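# Stand bronze bushings upright on the turntable disc

## Task

Move every bronze bushing out of the crate onto the turntable's disc (not its central hub), each one resting directly on the disc and standing on one of its open ends; steel bushings stay in the crate. Do not end the scene while any bushing is still being carried around by the spinning disc. The crate must stay level and seated in its corner guides. Placements count only if they hold without the robot, and anything the robot is touching at the end must not drop more than about a fingernail's width once released.

## Robot and tools

Robot: one UR3e arm with a Robotiq 2F-85 two-finger gripper. A flat block juts about 9 cm from the wrist 3 axis toward the gripper's +x and rotates with it, and there is a wrist camera. The base may sit slightly tilted on the table.

Scene frame: origin on the tabletop under the arm base, +z up, +x forward, +y to the left when facing +x. Positions are in metres. Gripper frame: +z runs along the fingers, the pads close along y. end_effector_position is the point midway between the pads when they are shut; closed fingertips extend about 19 mm past it (about 6 mm when fully open). While closing, the fingertips travel about 13 mm further from the wrist, so keep that clearance above surfaces.

Joint order, used in every row and every per-joint list in results: elbow, shoulder lift, shoulder pan, wrist 1, wrist 2, wrist 3. Stated ranges (rad): elbow 0.000 to 3.142, shoulder lift and all three wrists -6.283 to 6.283, shoulder pan -3.142 to 3.142. The true end may differ by up to 0.010 rad.

A row is 9 plain numbers, each in [-1, 1]: six joint values in the order above, then gripper position, gripper force_limit, gripper speed. The joint values are offsets, not poses, scaled so 1.0 equals 1.989 rad for elbow, shoulder lift and shoulder pan, and 3.977 rad for the three wrists. Gripper position is absolute: +1 fully open (85 mm), about -0.8 pads touching, -1 closes until blocked. force_limit sets pad force: on a 40 mm part after a slow close roughly 20 N at -1, 128 N at 0, 235 N at +1 (thin parts get less). speed sets finger speed: about 20 mm/s at -1, 85 at 0, 150 at +1; faster closing adds a few newtons of grip.

execute_actions(actions): actions is a list of up to 15 actions; each action is a list of 1 to 15 rows, one row per 1/30 s step, and the last row is held to fill out 15 steps. Offsets in every row of an action are from the joint angles at that action's start, not from the previous row; the first action starts from the angles last reported. Asking a joint more than 0.010 rad beyond its range refuses that action, and if the first action is malformed or fails this, the whole call does nothing. A joint pushed into its real end stops there and the result notes "joint sent to its limit". An empty list just returns the state and images.

move(target, speed, blocking): target is one 9-number row; its offsets are measured from the "Joint positions" in the latest result that showed them. All joints travel proportionally so they finish together, usually giving a curved hand path lasting 0.5 to 10 s (cut off at 10 s). speed is the peak rate in rad/s of the joint with farthest to go, 0.01 to 2, default 0.5. Gripper values are applied at the start. Nothing avoids obstacles. With blocking=false you get a result after 0.5 s while the arm continues; other motion commands are refused until a result shows it ended (use wait or stop). The result adds a "move:" line: outcome (done, off_target, moving, held, fault...), limits=held or limits=none, and the joint furthest from target. The arm is stiff: aiming even slightly past a firm contact may trigger a fault stop.

wait(seconds): 0 to 10; lets time pass with the last command held, returning early if a move finishes. stop(): brakes a running move (fingers keep going). zoom_image(camera, region): camera is cam_high, cam_low or cam_wrist; region is [x0, y0, x1, y1] pixels, at most 504x504, origin top-left. Image sizes: cam_high and cam_low 896x504, cam_wrist 504x504. read_manual(section) only returns licence text. finished_scene(scene): ends the current scene by its number; irreversible, and the result reports success.

Motion limits: each joint target is kept within a lead of the measured angle (0.575 rad for the big three joints, 1.15 for wrists), and targets that would place the hand over 100 mm from its measured spot are scaled back, so large moves take several actions and can arrive short. Commands lag about 0.17 s.

Result lines: gripper position and quaternion (wxyz), velocities, Joint positions, Joint velocities and Joint targets (rad, rad/s, joint order above), Wrist force and Wrist torque in the gripper's own axes (noisy, offset up to about 3.5 N, saturating near 30 N; "no reading" is harmless). object_status: 0 moving, 1 blocked while opening, 2 blocked while closing (a grip), 3 reached target or pads met. position_measured counts: 3 fully open, about 78 at 60 mm, 130 at 40 mm, 180 at 20 mm, 230 pads together. To grip, command -1, keep it, and confirm status 2. A changed position value (by at least 0.01) is needed before new force or speed settings apply. "joint command not followed" means the clearance check altered targets.

Avoid: contact torque above load limits (pan and lift 50.7, elbow 26.3, wrists 8.46 N m, held weight included) or any external force of 150 N, which halts the arm for 10 s; overheating (MOTOR HOT warning from 70 °C, brakes at 85 °C); drops, slams, hard pushes, tipping or shifting the crate, and anything leaving the table. Parts in hand may occasionally be tugged. The robot holds its last command while you think.

Each tool is called after "Call:" as name([rows], argument=value, ...), one row to a line, values as JSON.

## Session

Call:
execute_actions(actions=[])

Scene clock: 0.00 s.
end_effector_position=(+0.0728, +0.2495, +0.1879) position_measured=3 object_status=3 end_effector_quat_wxyz=(-0.195, +0.887, +0.419, +0.007) end_effector_velocity=(+0.000, +0.000, -0.000) end_effector_angular_velocity=(-0.000, -0.000, -0.001)
Joint names: [elbow, shoulder lift, shoulder pan, wrist 1, wrist 2, wrist 3]
Joint positions: [ 2.514 -2.61   1.137 -2.017 -1.591  3.097]
Joint velocities: [-0.    -0.    -0.001  0.     0.    -0.   ]
Motor temperatures (°C, as the motors report them): [38 32 32 43 43 38]
Wrist force (N, on the end effector, along its own x y z axes, offset not removed): no reading
Wrist torque (N m, same axes, about the end effector's origin, offset not removed): no reading
Joint targets: [2.514 -2.610 1.137 -2.017 -1.591 3.097]

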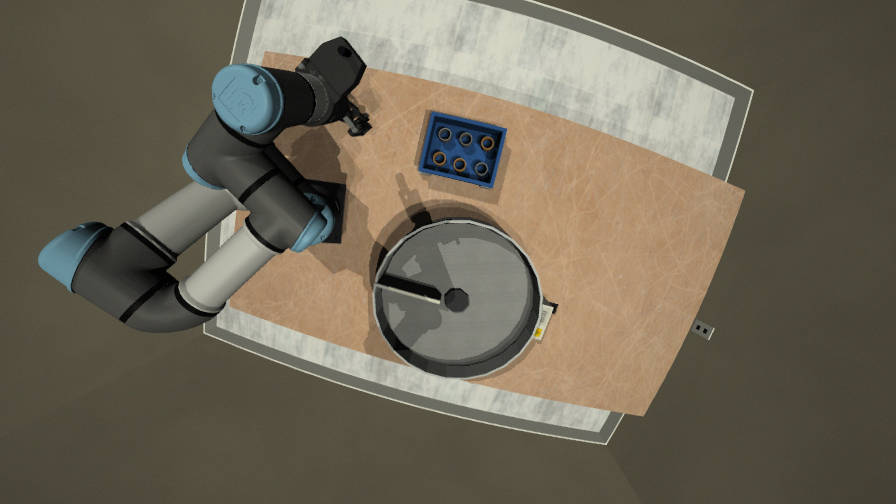

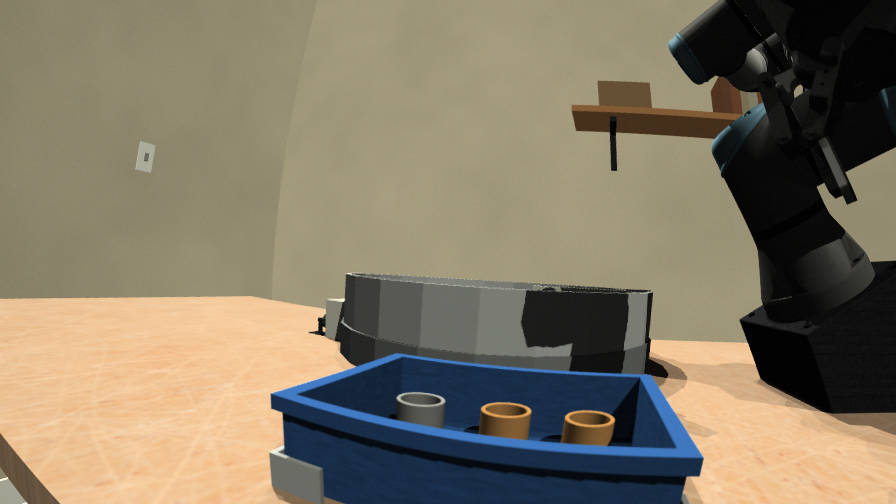

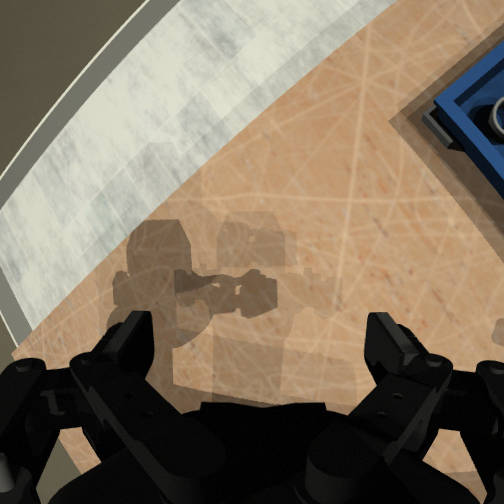

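Call:
zoom_image(camera="cam_high", region=[360, 90, 580, 390])

Call:
zoom_image(camera="cam_low", region=[250, 250, 750, 504])

Region (360, 90, 580, 390) of cam_high's 896x504 image, scaled by 1.680, with more detail than that image has; it fills the left 370 columns of this view, and the rest is white.

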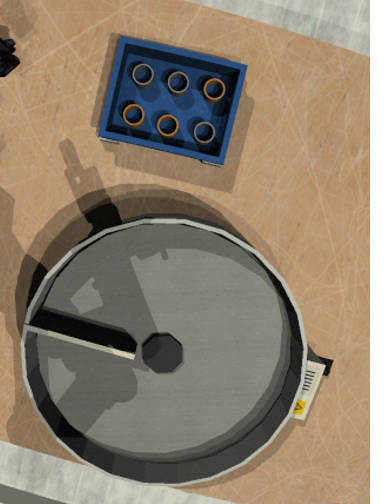

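Region (250, 250, 750, 504) of cam_low's 896x504 image, scaled by 1.008, with more detail than that image has; it fills the top 256 rows of this view, and the rest is white.

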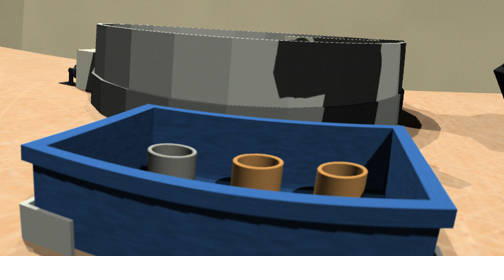

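Call:
move(target=[-0.209,0.3,-0.303,-0.037,-0.023,0.09,0.15,-0.5,0.5], speed=1)

Scene clock: 57.27 s.
end_effector_position=(+0.3041, +0.2046, +0.1199) position_measured=110 object_status=3 end_effector_quat_wxyz=(+0.000, +1.000, -0.001, +0.000) end_effector_velocity=(+0.001, -0.000, -0.001) end_effector_angular_velocity=(-0.001, +0.001, -0.003)
Joint names: [elbow, shoulder lift, shoulder pan, wrist 1, wrist 2, wrist 3]
Joint positions: [ 2.098 -2.013  0.535 -2.164 -1.683  3.454]
Joint velocities: [-0.001  0.003 -0.002 -0.001  0.     0.001]
Motor temperatures (°C, as the motors report them): [38 32 32 43 43 38]
Wrist force (N, on the end effector, along its own x y z axes, offset not removed): [0.8 1.8 0.2]
Wrist torque (N m, same axes, about the end effector's origin, offset not removed): [0.25 -0.15 0.02]
Joint targets: [2.098 -2.013 0.535 -2.164 -1.683 3.454]
move: done; limits=none; farthest joint: the shoulder pan, 0.001 radians from its target (0.603 radians at the start)
camera_calibration (this result's frames):
cam_wrist: T_world_to_cam=[[0.0168082, -0.999858, -0.00115381, 0.197461], [-0.970952, -0.0165977, 0.238699, 0.304373], [-0.238684, -0.0028918, -0.971093, 0.338785], [0, 0, 0, 1]] pos_world=[0.373075, 0.203465, 0.256566]

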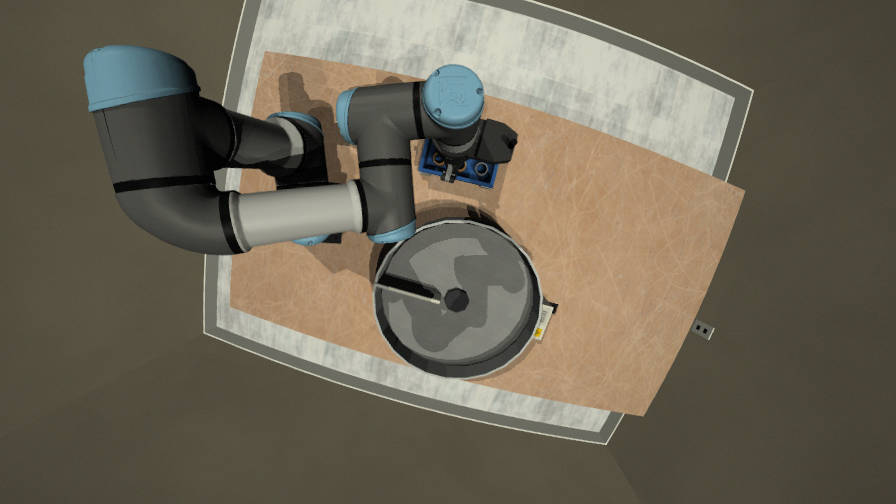

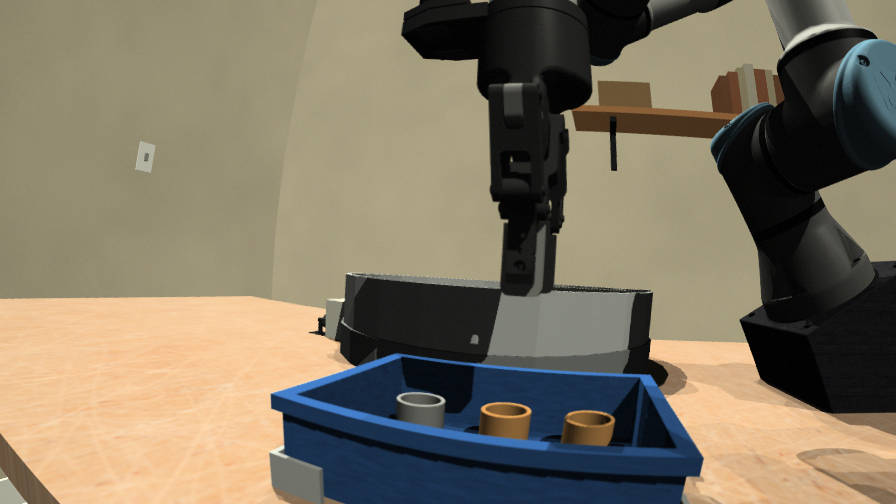

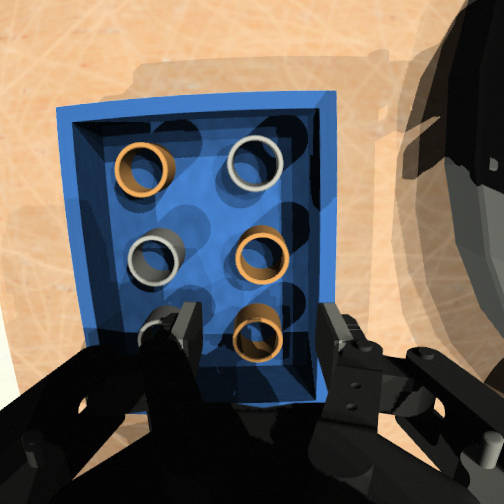

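Call:
move(target=[0.0759,0.1136,-0.0261,-0.096,0.0065,-0.0113,-0.05,-0.5,0.5])

Scene clock: 72.40 s.
end_effector_position=(+0.3085, +0.2025, +0.0500) position_measured=135 object_status=3 end_effector_quat_wxyz=(+0.000, +1.000, -0.001, +0.000) end_effector_velocity=(-0.000, +0.000, -0.000) end_effector_angular_velocity=(+0.000, +0.000, +0.001)
Joint names: [elbow, shoulder lift, shoulder pan, wrist 1, wrist 2, wrist 3]
Joint positions: [ 2.249 -1.787  0.483 -2.546 -1.657  3.409]
Joint velocities: [ 0.002  0.001  0.001 -0.003 -0.    -0.   ]
Motor temperatures (°C, as the motors report them): [38 32 32 43 43 38]
Wrist force (N, on the end effector, along its own x y z axes, offset not removed): [1.0 0.3 -1.0]
Wrist torque (N m, same axes, about the end effector's origin, offset not removed): [0.26 -0.19 0.01]
Joint targets: [2.249 -1.787 0.483 -2.546 -1.657 3.409]
move: done; limits=none; farthest joint: the shoulder pan, 0.000 radians from its target (0.052 radians at the start)
camera_calibration (this result's frames):
cam_wrist: T_world_to_cam=[[0.0162117, -0.999867, -0.00172949, 0.195428], [-0.971038, -0.0161566, 0.238377, 0.325297], [-0.238373, -0.00218511, -0.971171, 0.271649], [0, 0, 0, 1]] pos_world=[0.377461, 0.201251, 0.186612]

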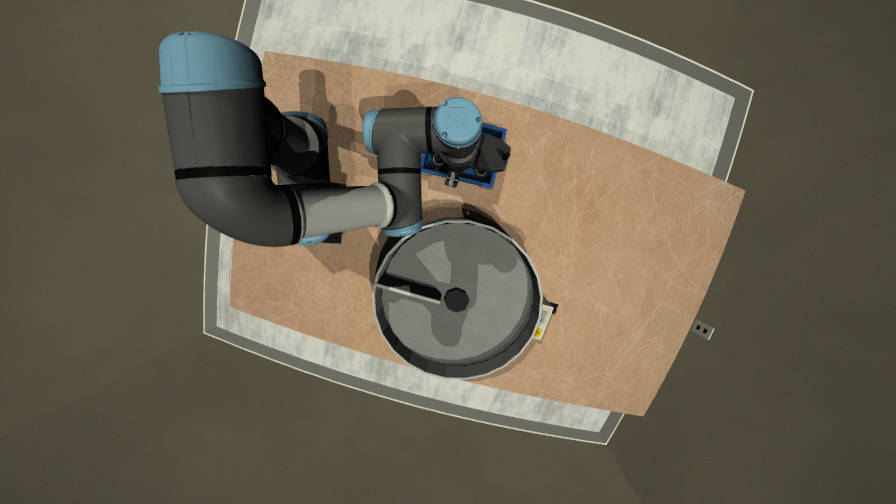

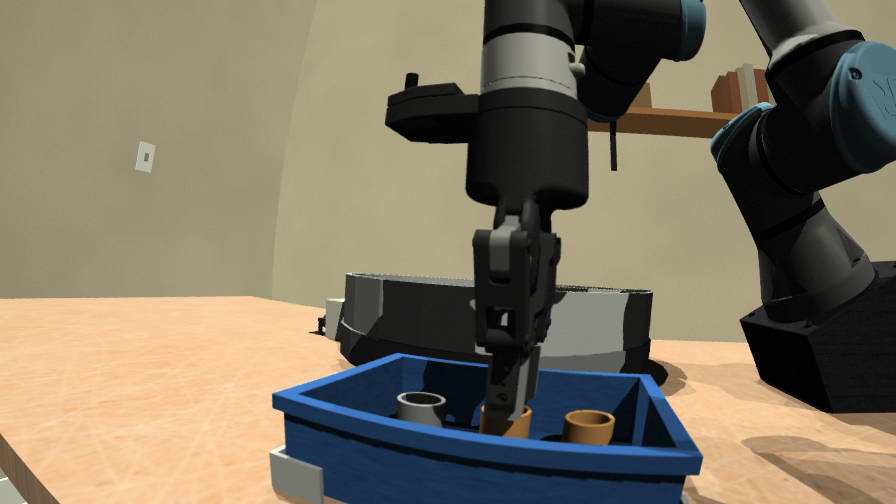

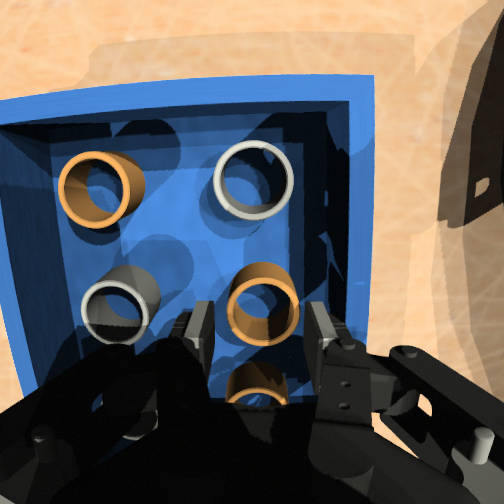

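Call:
move(target=[0.0126,0.0412,-0.0035,-0.0272,0.0008,-0.0015,-0.05,-0.5,0.5], speed=0.2)

Call:
execute_actions([
  [[0,0,0,0,0,0,-1,-0.5,0]],
  [[0,0,0,0,0,0,-1,-0.5,0]],
])

Scene clock: 79.60 s.
end_effector_position=(+0.3088, +0.2025, +0.0312) position_measured=135 object_status=3 end_effector_quat_wxyz=(+0.000, +1.000, -0.001, +0.001) end_effector_velocity=(+0.001, -0.000, -0.000) end_effector_angular_velocity=(-0.000, -0.001, -0.002)
Joint names: [elbow, shoulder lift, shoulder pan, wrist 1, wrist 2, wrist 3]
Joint positions: [ 2.274 -1.706  0.476 -2.654 -1.654  3.403]
Joint velocities: [-0.001  0.002 -0.002 -0.002  0.     0.   ]
Motor temperatures (°C, as the motors report them): [38 32 32 43 43 38]
Wrist force (N, on the end effector, along its own x y z axes, offset not removed): [1.1 0.9 -0.2]
Wrist torque (N m, same axes, about the end effector's origin, offset not removed): [0.32 -0.22 -0.02]
Joint targets: [2.274 -1.706 0.476 -2.654 -1.654 3.403]
move: done; limits=none; farthest joint: the shoulder lift, 0.001 radians from its target (0.082 radians at the start)
camera_calibration (this result's frames):
cam_wrist: T_world_to_cam=[[0.0160393, -0.99987, -0.00166263, 0.19552], [-0.971212, -0.0159748, 0.237682, 0.330059], [-0.237677, -0.00219748, -0.971342, 0.253301], [0, 0, 0, 1]] pos_world=[0.377625, 0.201323, 0.167918]

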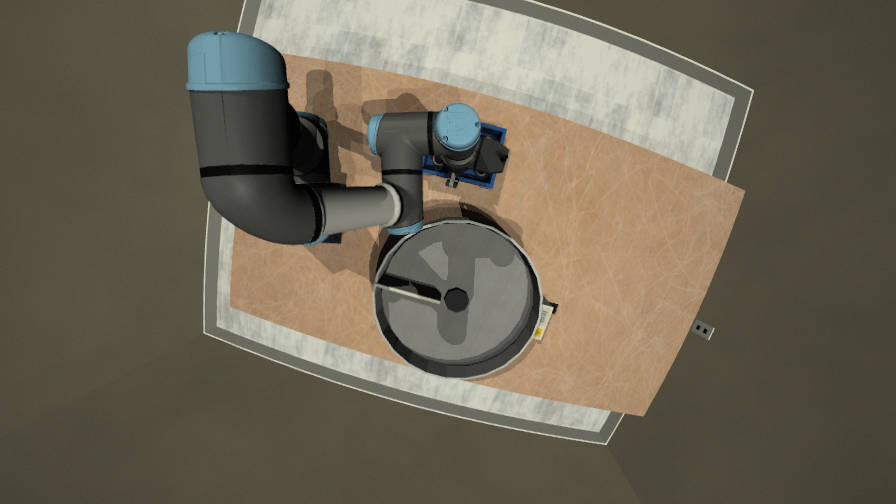

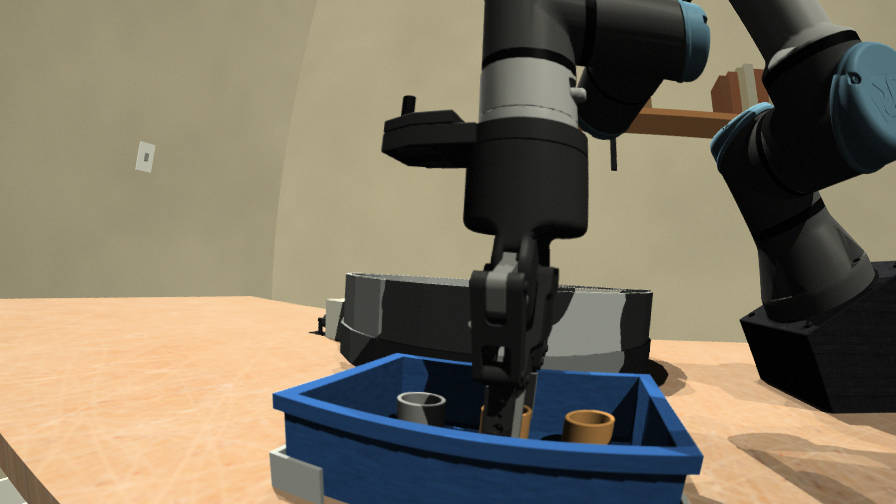

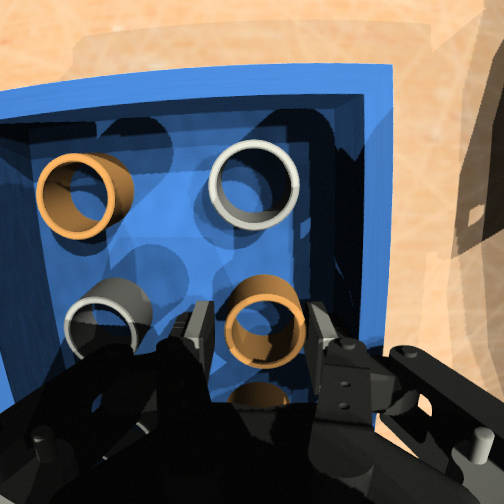

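Scene clock: 80.60 s.
end_effector_position=(+0.3088, +0.2025, +0.0312) position_measured=154 object_status=2 end_effector_quat_wxyz=(+0.000, +1.000, -0.001, +0.001) end_effector_velocity=(+0.000, +0.000, +0.000) end_effector_angular_velocity=(+0.000, -0.000, +0.000)
Joint names: [elbow, shoulder lift, shoulder pan, wrist 1, wrist 2, wrist 3]
Joint positions: [ 2.274 -1.706  0.476 -2.654 -1.654  3.403]
Joint velocities: [-0.001  0.     0.     0.    -0.     0.   ]
Motor temperatures (°C, as the motors report them): [38 32 32 43 43 38]
Wrist force (N, on the end effector, along its own x y z axes, offset not removed): [-1.7 2.1 -13.8]
Wrist torque (N m, same axes, about the end effector's origin, offset not removed): [0.15 -0.15 0.04]
Joint targets: [2.274 -1.706 0.476 -2.654 -1.654 3.403]
camera_calibration (this result's frames):
cam_wrist: T_world_to_cam=[[0.0160182, -0.99987, -0.00166054, 0.195521], [-0.971221, -0.0159539, 0.237646, 0.33007], [-0.237642, -0.00219391, -0.97135, 0.253278], [0, 0, 0, 1]] pos_world=[0.377628, 0.201317, 0.167906]

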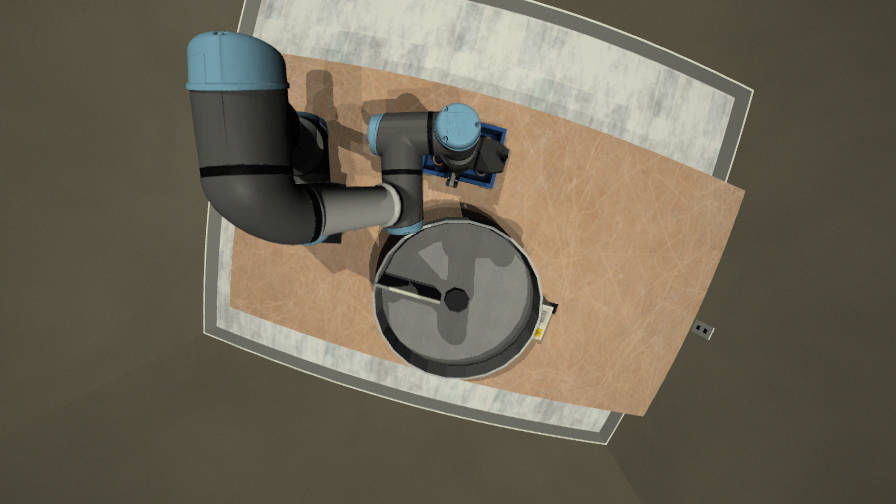

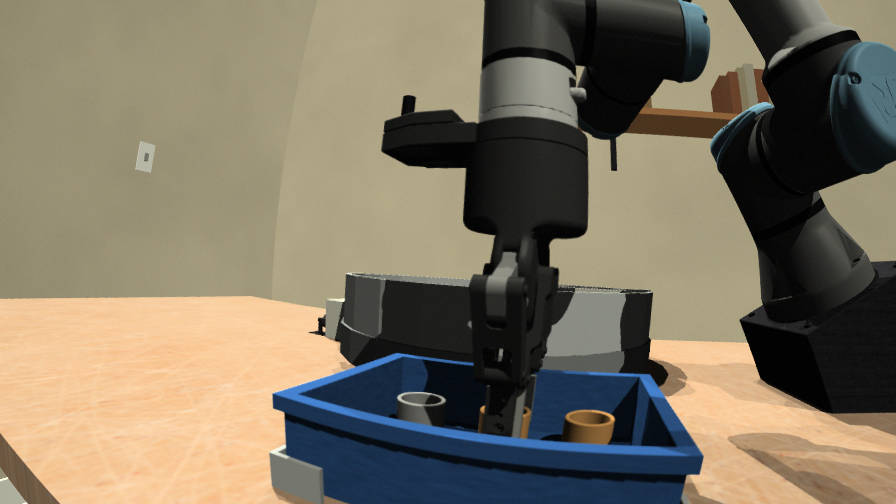

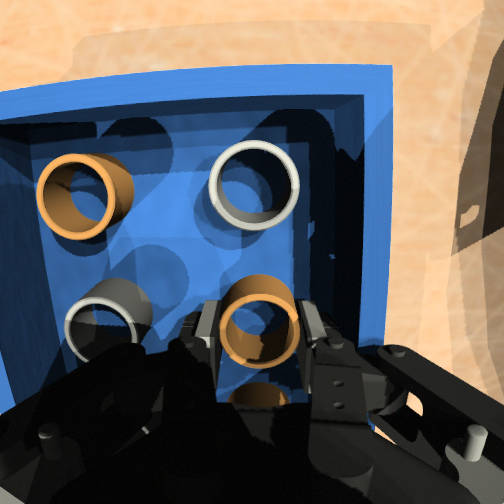

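Call:
move(target=[-0.0126,-0.0407,0.0035,0.0272,-0.0008,0.0015,-1,-0.5,0], speed=0.3)

Call:
move(target=[-0.166,-0.1915,0,0.179,0,0,-1,-0.5,0], speed=0.7)

Scene clock: 86.67 s.
end_effector_position=(+0.3083, +0.2024, +0.0497) position_measured=154 object_status=2 end_effector_quat_wxyz=(+0.000, +1.000, -0.001, -0.000) end_effector_velocity=(+0.000, +0.000, +0.001) end_effector_angular_velocity=(+0.000, -0.001, +0.001)
Joint names: [elbow, shoulder lift, shoulder pan, wrist 1, wrist 2, wrist 3]
Joint positions: [ 2.249 -1.786  0.483 -2.546 -1.657  3.409]
Joint velocities: [-0.001 -0.002  0.001  0.003 -0.     0.   ]
Motor temperatures (°C, as the motors report them): [38 32 32 43 43 38]
Wrist force (N, on the end effector, along its own x y z axes, offset not removed): [1.0 1.5 1.1]
Wrist torque (N m, same axes, about the end effector's origin, offset not removed): [0.22 -0.19 0.04]
Joint targets: [2.249 -1.787 0.483 -2.546 -1.657 3.409]
move: done; limits=none; farthest joint: the shoulder lift, 0.001 radians from its target (0.081 radians at the start)
camera_calibration (this result's frames):
cam_wrist: T_world_to_cam=[[0.0162733, -0.999866, -0.00148249, 0.195364], [-0.970818, -0.0161553, 0.239274, 0.325068], [-0.239266, -0.00245455, -0.970951, 0.271636], [0, 0, 0, 1]] pos_world=[0.377396, 0.201256, 0.186255]

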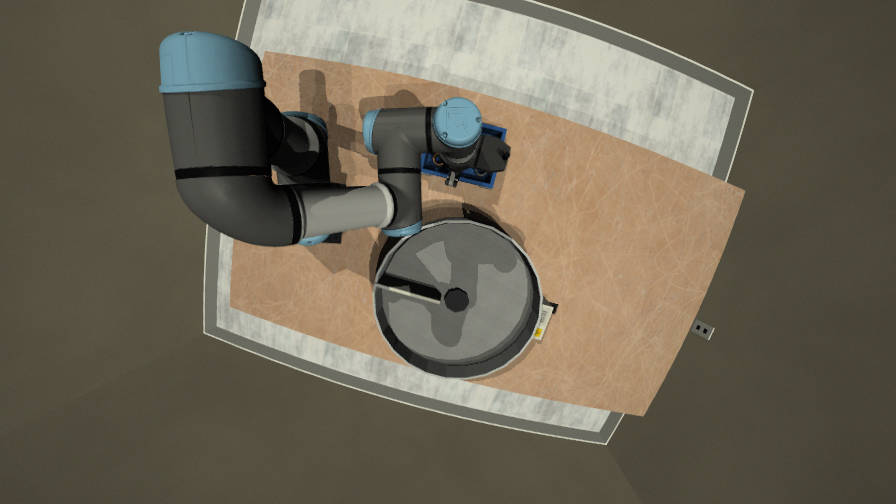

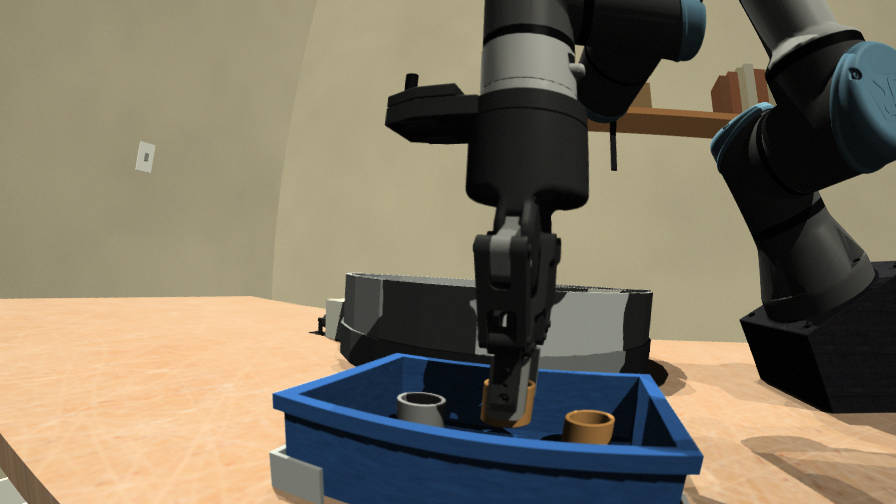

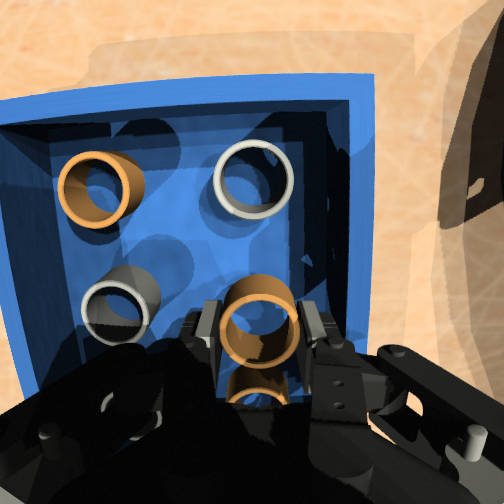

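Scene clock: 88.40 s.
end_effector_position=(+0.3058, +0.1901, +0.1797) position_measured=154 object_status=2 end_effector_quat_wxyz=(+0.000, +1.000, -0.001, -0.001) end_effector_velocity=(-0.000, -0.000, +0.001) end_effector_angular_velocity=(+0.000, -0.000, +0.000)
Joint names: [elbow, shoulder lift, shoulder pan, wrist 1, wrist 2, wrist 3]
Joint positions: [ 1.919 -2.167  0.483 -1.834 -1.657  3.409]
Joint velocities: [-0.001 -0.001  0.     0.002  0.    -0.   ]
Motor temperatures (°C, as the motors report them): [38 32 32 43 43 38]
Wrist force (N, on the end effector, along its own x y z axes, offset not removed): [0.5 1.5 0.8]
Wrist torque (N m, same axes, about the end effector's origin, offset not removed): [0.23 -0.13 0.01]
Joint targets: [1.919 -2.167 0.483 -1.834 -1.657 3.409]
move: done; limits=none; farthest joint: the shoulder pan, 0.000 radians from its target (0.000 radians at the start)
camera_calibration (this result's frames):
cam_wrist: T_world_to_cam=[[0.0163578, -0.999865, -0.00123411, 0.183242], [-0.970585, -0.0161753, 0.240214, 0.291062], [-0.240202, -0.00273157, -0.970719, 0.397526], [0, 0, 0, 1]] pos_world=[0.37499, 0.189011, 0.316194]

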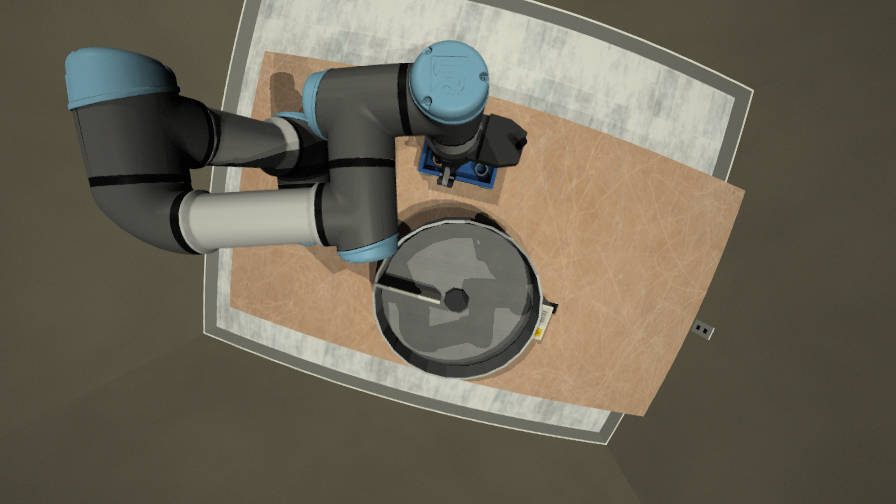

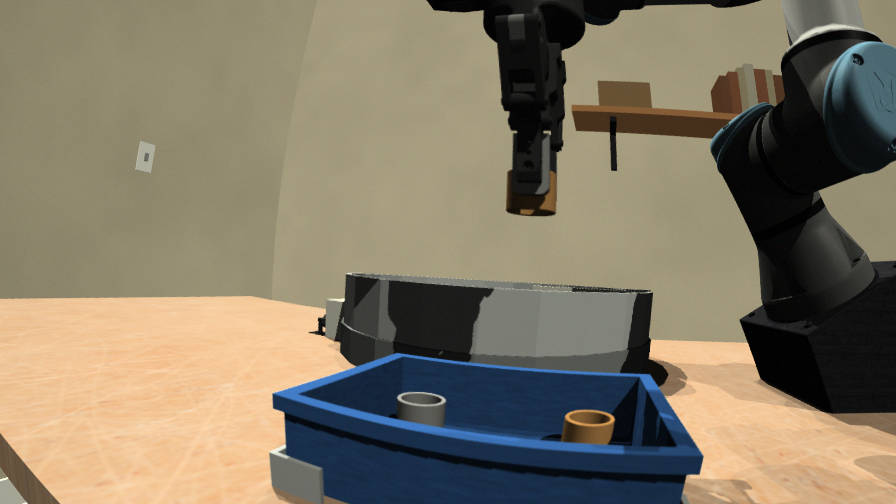

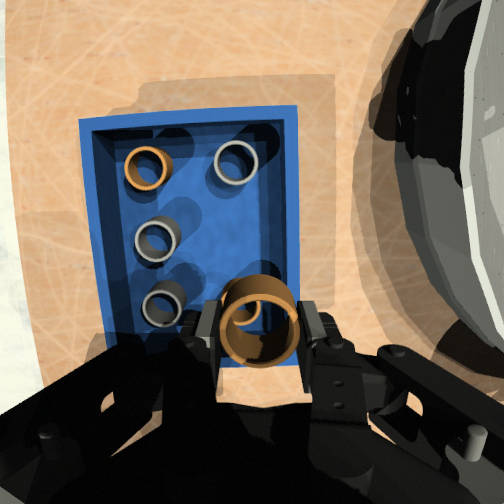

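Call:
move(target=[-0.130,0.097,-0.515,0.0543,0.118,-0.235,-1,-0.5,0], speed=1)

Scene clock: 98.20 s.
end_effector_position=(+0.4304, -0.0047, +0.1500) position_measured=154 object_status=2 end_effector_quat_wxyz=(-0.000, +1.000, +0.001, +0.000) end_effector_velocity=(+0.000, -0.000, -0.000) end_effector_angular_velocity=(+0.001, -0.000, +0.001)
Joint names: [elbow, shoulder lift, shoulder pan, wrist 1, wrist 2, wrist 3]
Joint positions: [ 1.661 -1.974 -0.541 -1.618 -1.188  2.475]
Joint velocities: [-0.     0.001 -0.001  0.     0.001 -0.002]
Motor temperatures (°C, as the motors report them): [38 32 32 43 43 38]
Wrist force (N, on the end effector, along its own x y z axes, offset not removed): [0.9 1.1 1.3]
Wrist torque (N m, same axes, about the end effector's origin, offset not removed): [0.14 -0.17 -0.02]
Joint targets: [1.660 -1.974 -0.541 -1.618 -1.188 2.475]
move: done; limits=none; farthest joint: the wrist 3, 0.001 radians from its target (0.935 radians at the start)
camera_calibration (this result's frames):
cam_wrist: T_world_to_cam=[[0.0200366, -0.999797, -0.00223531, -0.0151231], [-0.970995, -0.0199921, 0.238264, 0.416454], [-0.23826, -0.00260353, -0.971198, 0.397327], [0, 0, 0, 1]] pos_world=[0.499345, -0.00575981, 0.286623]

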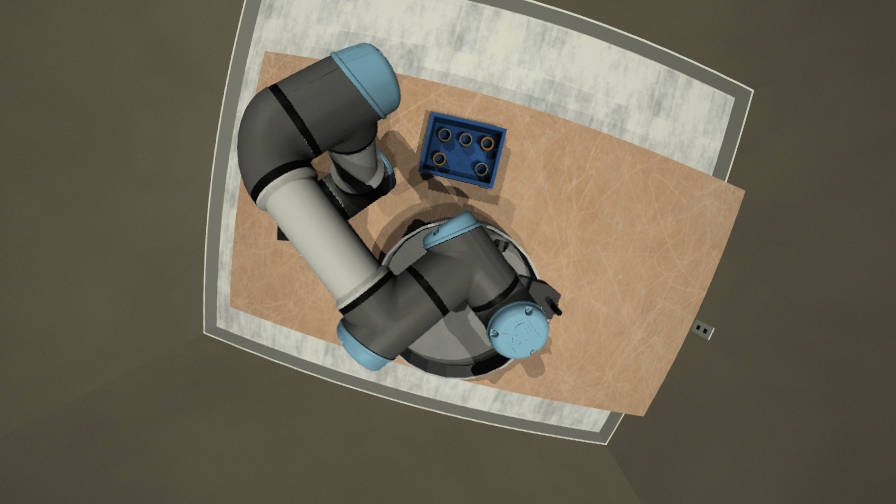

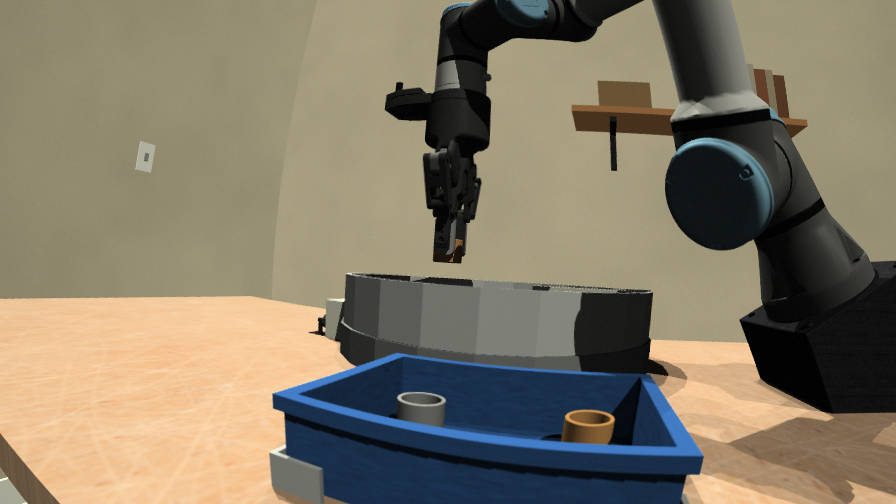

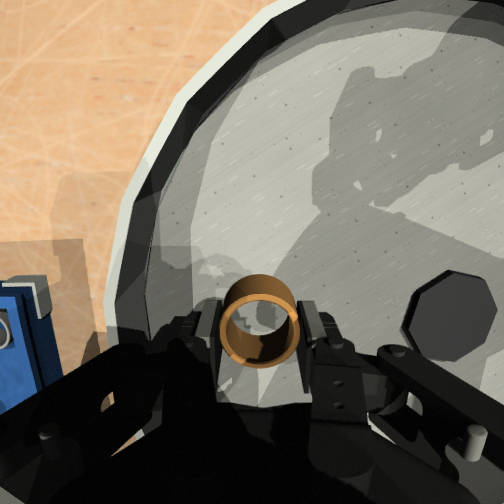

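Call:
move(target=[0.1116,0.0684,0.0608,-0.1011,-0.0113,0.030,-1,-0.5,0])

Scene clock: 103.87 s.
end_effector_position=(+0.4307, -0.0045, +0.0800) position_measured=154 object_status=2 end_effector_quat_wxyz=(+0.000, +1.000, +0.002, +0.001) end_effector_velocity=(-0.000, -0.001, -0.001) end_effector_angular_velocity=(-0.000, +0.001, -0.002)
Joint names: [elbow, shoulder lift, shoulder pan, wrist 1, wrist 2, wrist 3]
Joint positions: [ 1.882 -1.838 -0.42  -2.02  -1.233  2.594]
Joint velocities: [ 0.002  0.001 -0.001 -0.002 -0.     0.001]
Motor temperatures (°C, as the motors report them): [38 32 32 43 43 38]
Wrist force (N, on the end effector, along its own x y z axes, offset not removed): [0.9 0.7 1.0]
Wrist torque (N m, same axes, about the end effector's origin, offset not removed): [0.08 -0.19 0.00]
Joint targets: [1.882 -1.838 -0.420 -2.020 -1.233 2.594]
move: done; limits=none; farthest joint: the elbow, 0.001 radians from its target (0.222 radians at the start)
camera_calibration (this result's frames):
cam_wrist: T_world_to_cam=[[0.0212006, -0.999774, -0.00150184, -0.0155696], [-0.97135, -0.0209534, 0.23673, 0.433755], [-0.236708, -0.00355999, -0.971574, 0.328765], [0, 0, 0, 1]] pos_world=[0.499479, -0.00530704, 0.216713]

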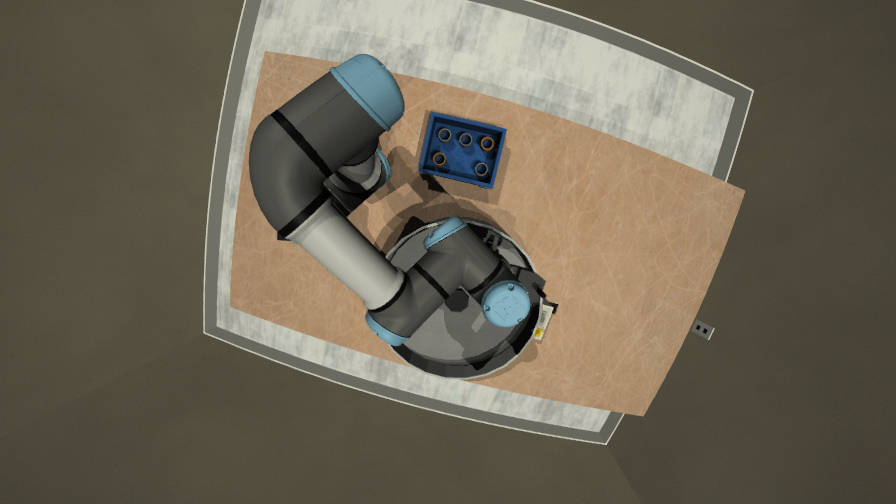

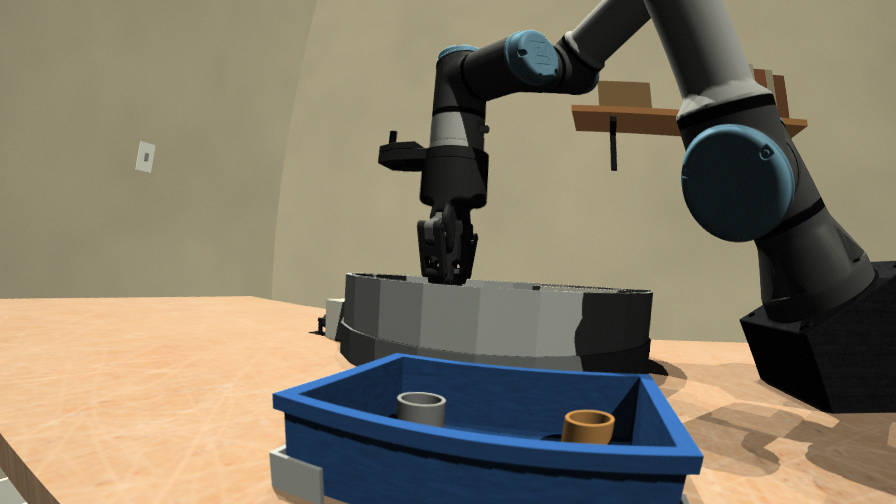

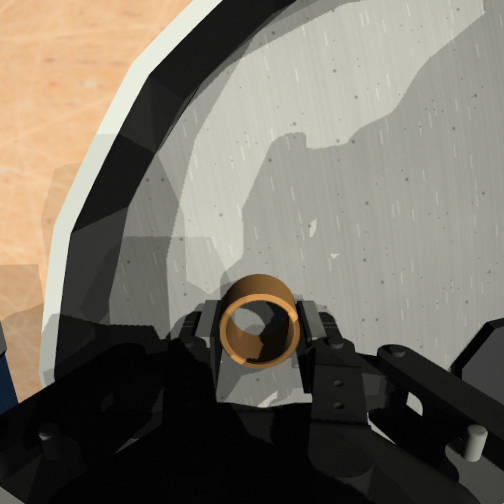

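Call:
move(target=[0.021,0.016,0.011,-0.0196,-0.002,0.005,-1,-0.5,0], speed=0.1)

Scene clock: 118.37 s.
end_effector_position=(+0.4313, -0.0036, +0.0714) position_measured=154 object_status=2 end_effector_quat_wxyz=(+0.002, +1.000, +0.003, +0.004) end_effector_velocity=(-0.000, +0.000, -0.000) end_effector_angular_velocity=(+0.001, +0.001, -0.000)
Joint names: [elbow, shoulder lift, shoulder pan, wrist 1, wrist 2, wrist 3]
Joint positions: [ 1.909 -1.818 -0.403 -2.079 -1.24   2.609]
Joint velocities: [ 0.001  0.     0.    -0.     0.    -0.   ]
Motor temperatures (°C, as the motors report them): [38 32 32 43 43 38]
Wrist force (N, on the end effector, along its own x y z axes, offset not removed): [-4.2 0.4 -18.4]
Wrist torque (N m, same axes, about the end effector's origin, offset not removed): [0.50 -0.24 -0.05]
Joint targets: [1.909 -1.818 -0.403 -2.079 -1.240 2.609]
FORCE FAULT: contact force on the arm reached its limit, and the arm stopped for 10 seconds. The contact can be on any part of the arm, not only on its tool. That time counts as 20 of the actions that you can send in this scene. The arm's remaining commands of this call were not run. The arm holds still and accepts commands again. Move the arm away from the contact; if what it grips holds it there, let go first. Pushing or pulling that hard again can fault the arm again.
move: fault; limits=none; farthest joint: the wrist 1, 0.019 radians from its target (0.078 radians at the start)
camera_calibration (this result's frames):
cam_wrist: T_world_to_cam=[[0.02462, -0.999695, 0.00212591, -0.0164468], [-0.972543, -0.023459, 0.231537, 0.437213], [-0.231416, -0.00776798, -0.972824, 0.318375], [0, 0, 0, 1]] pos_world=[0.499291, -0.00371205, 0.208527]

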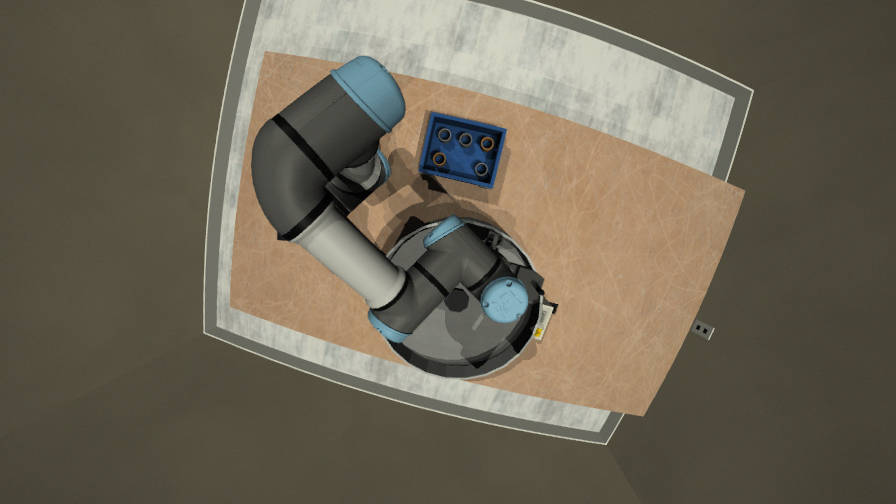

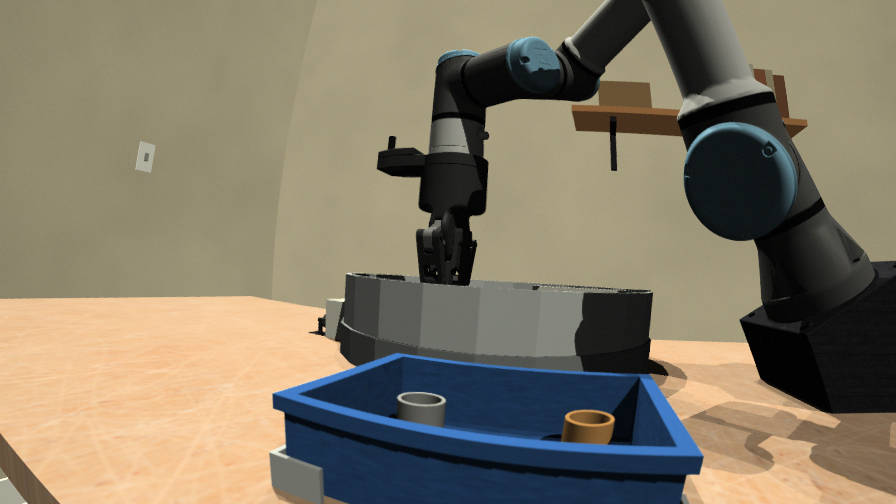

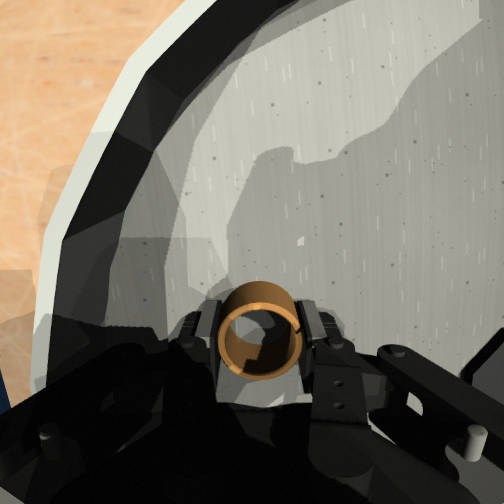

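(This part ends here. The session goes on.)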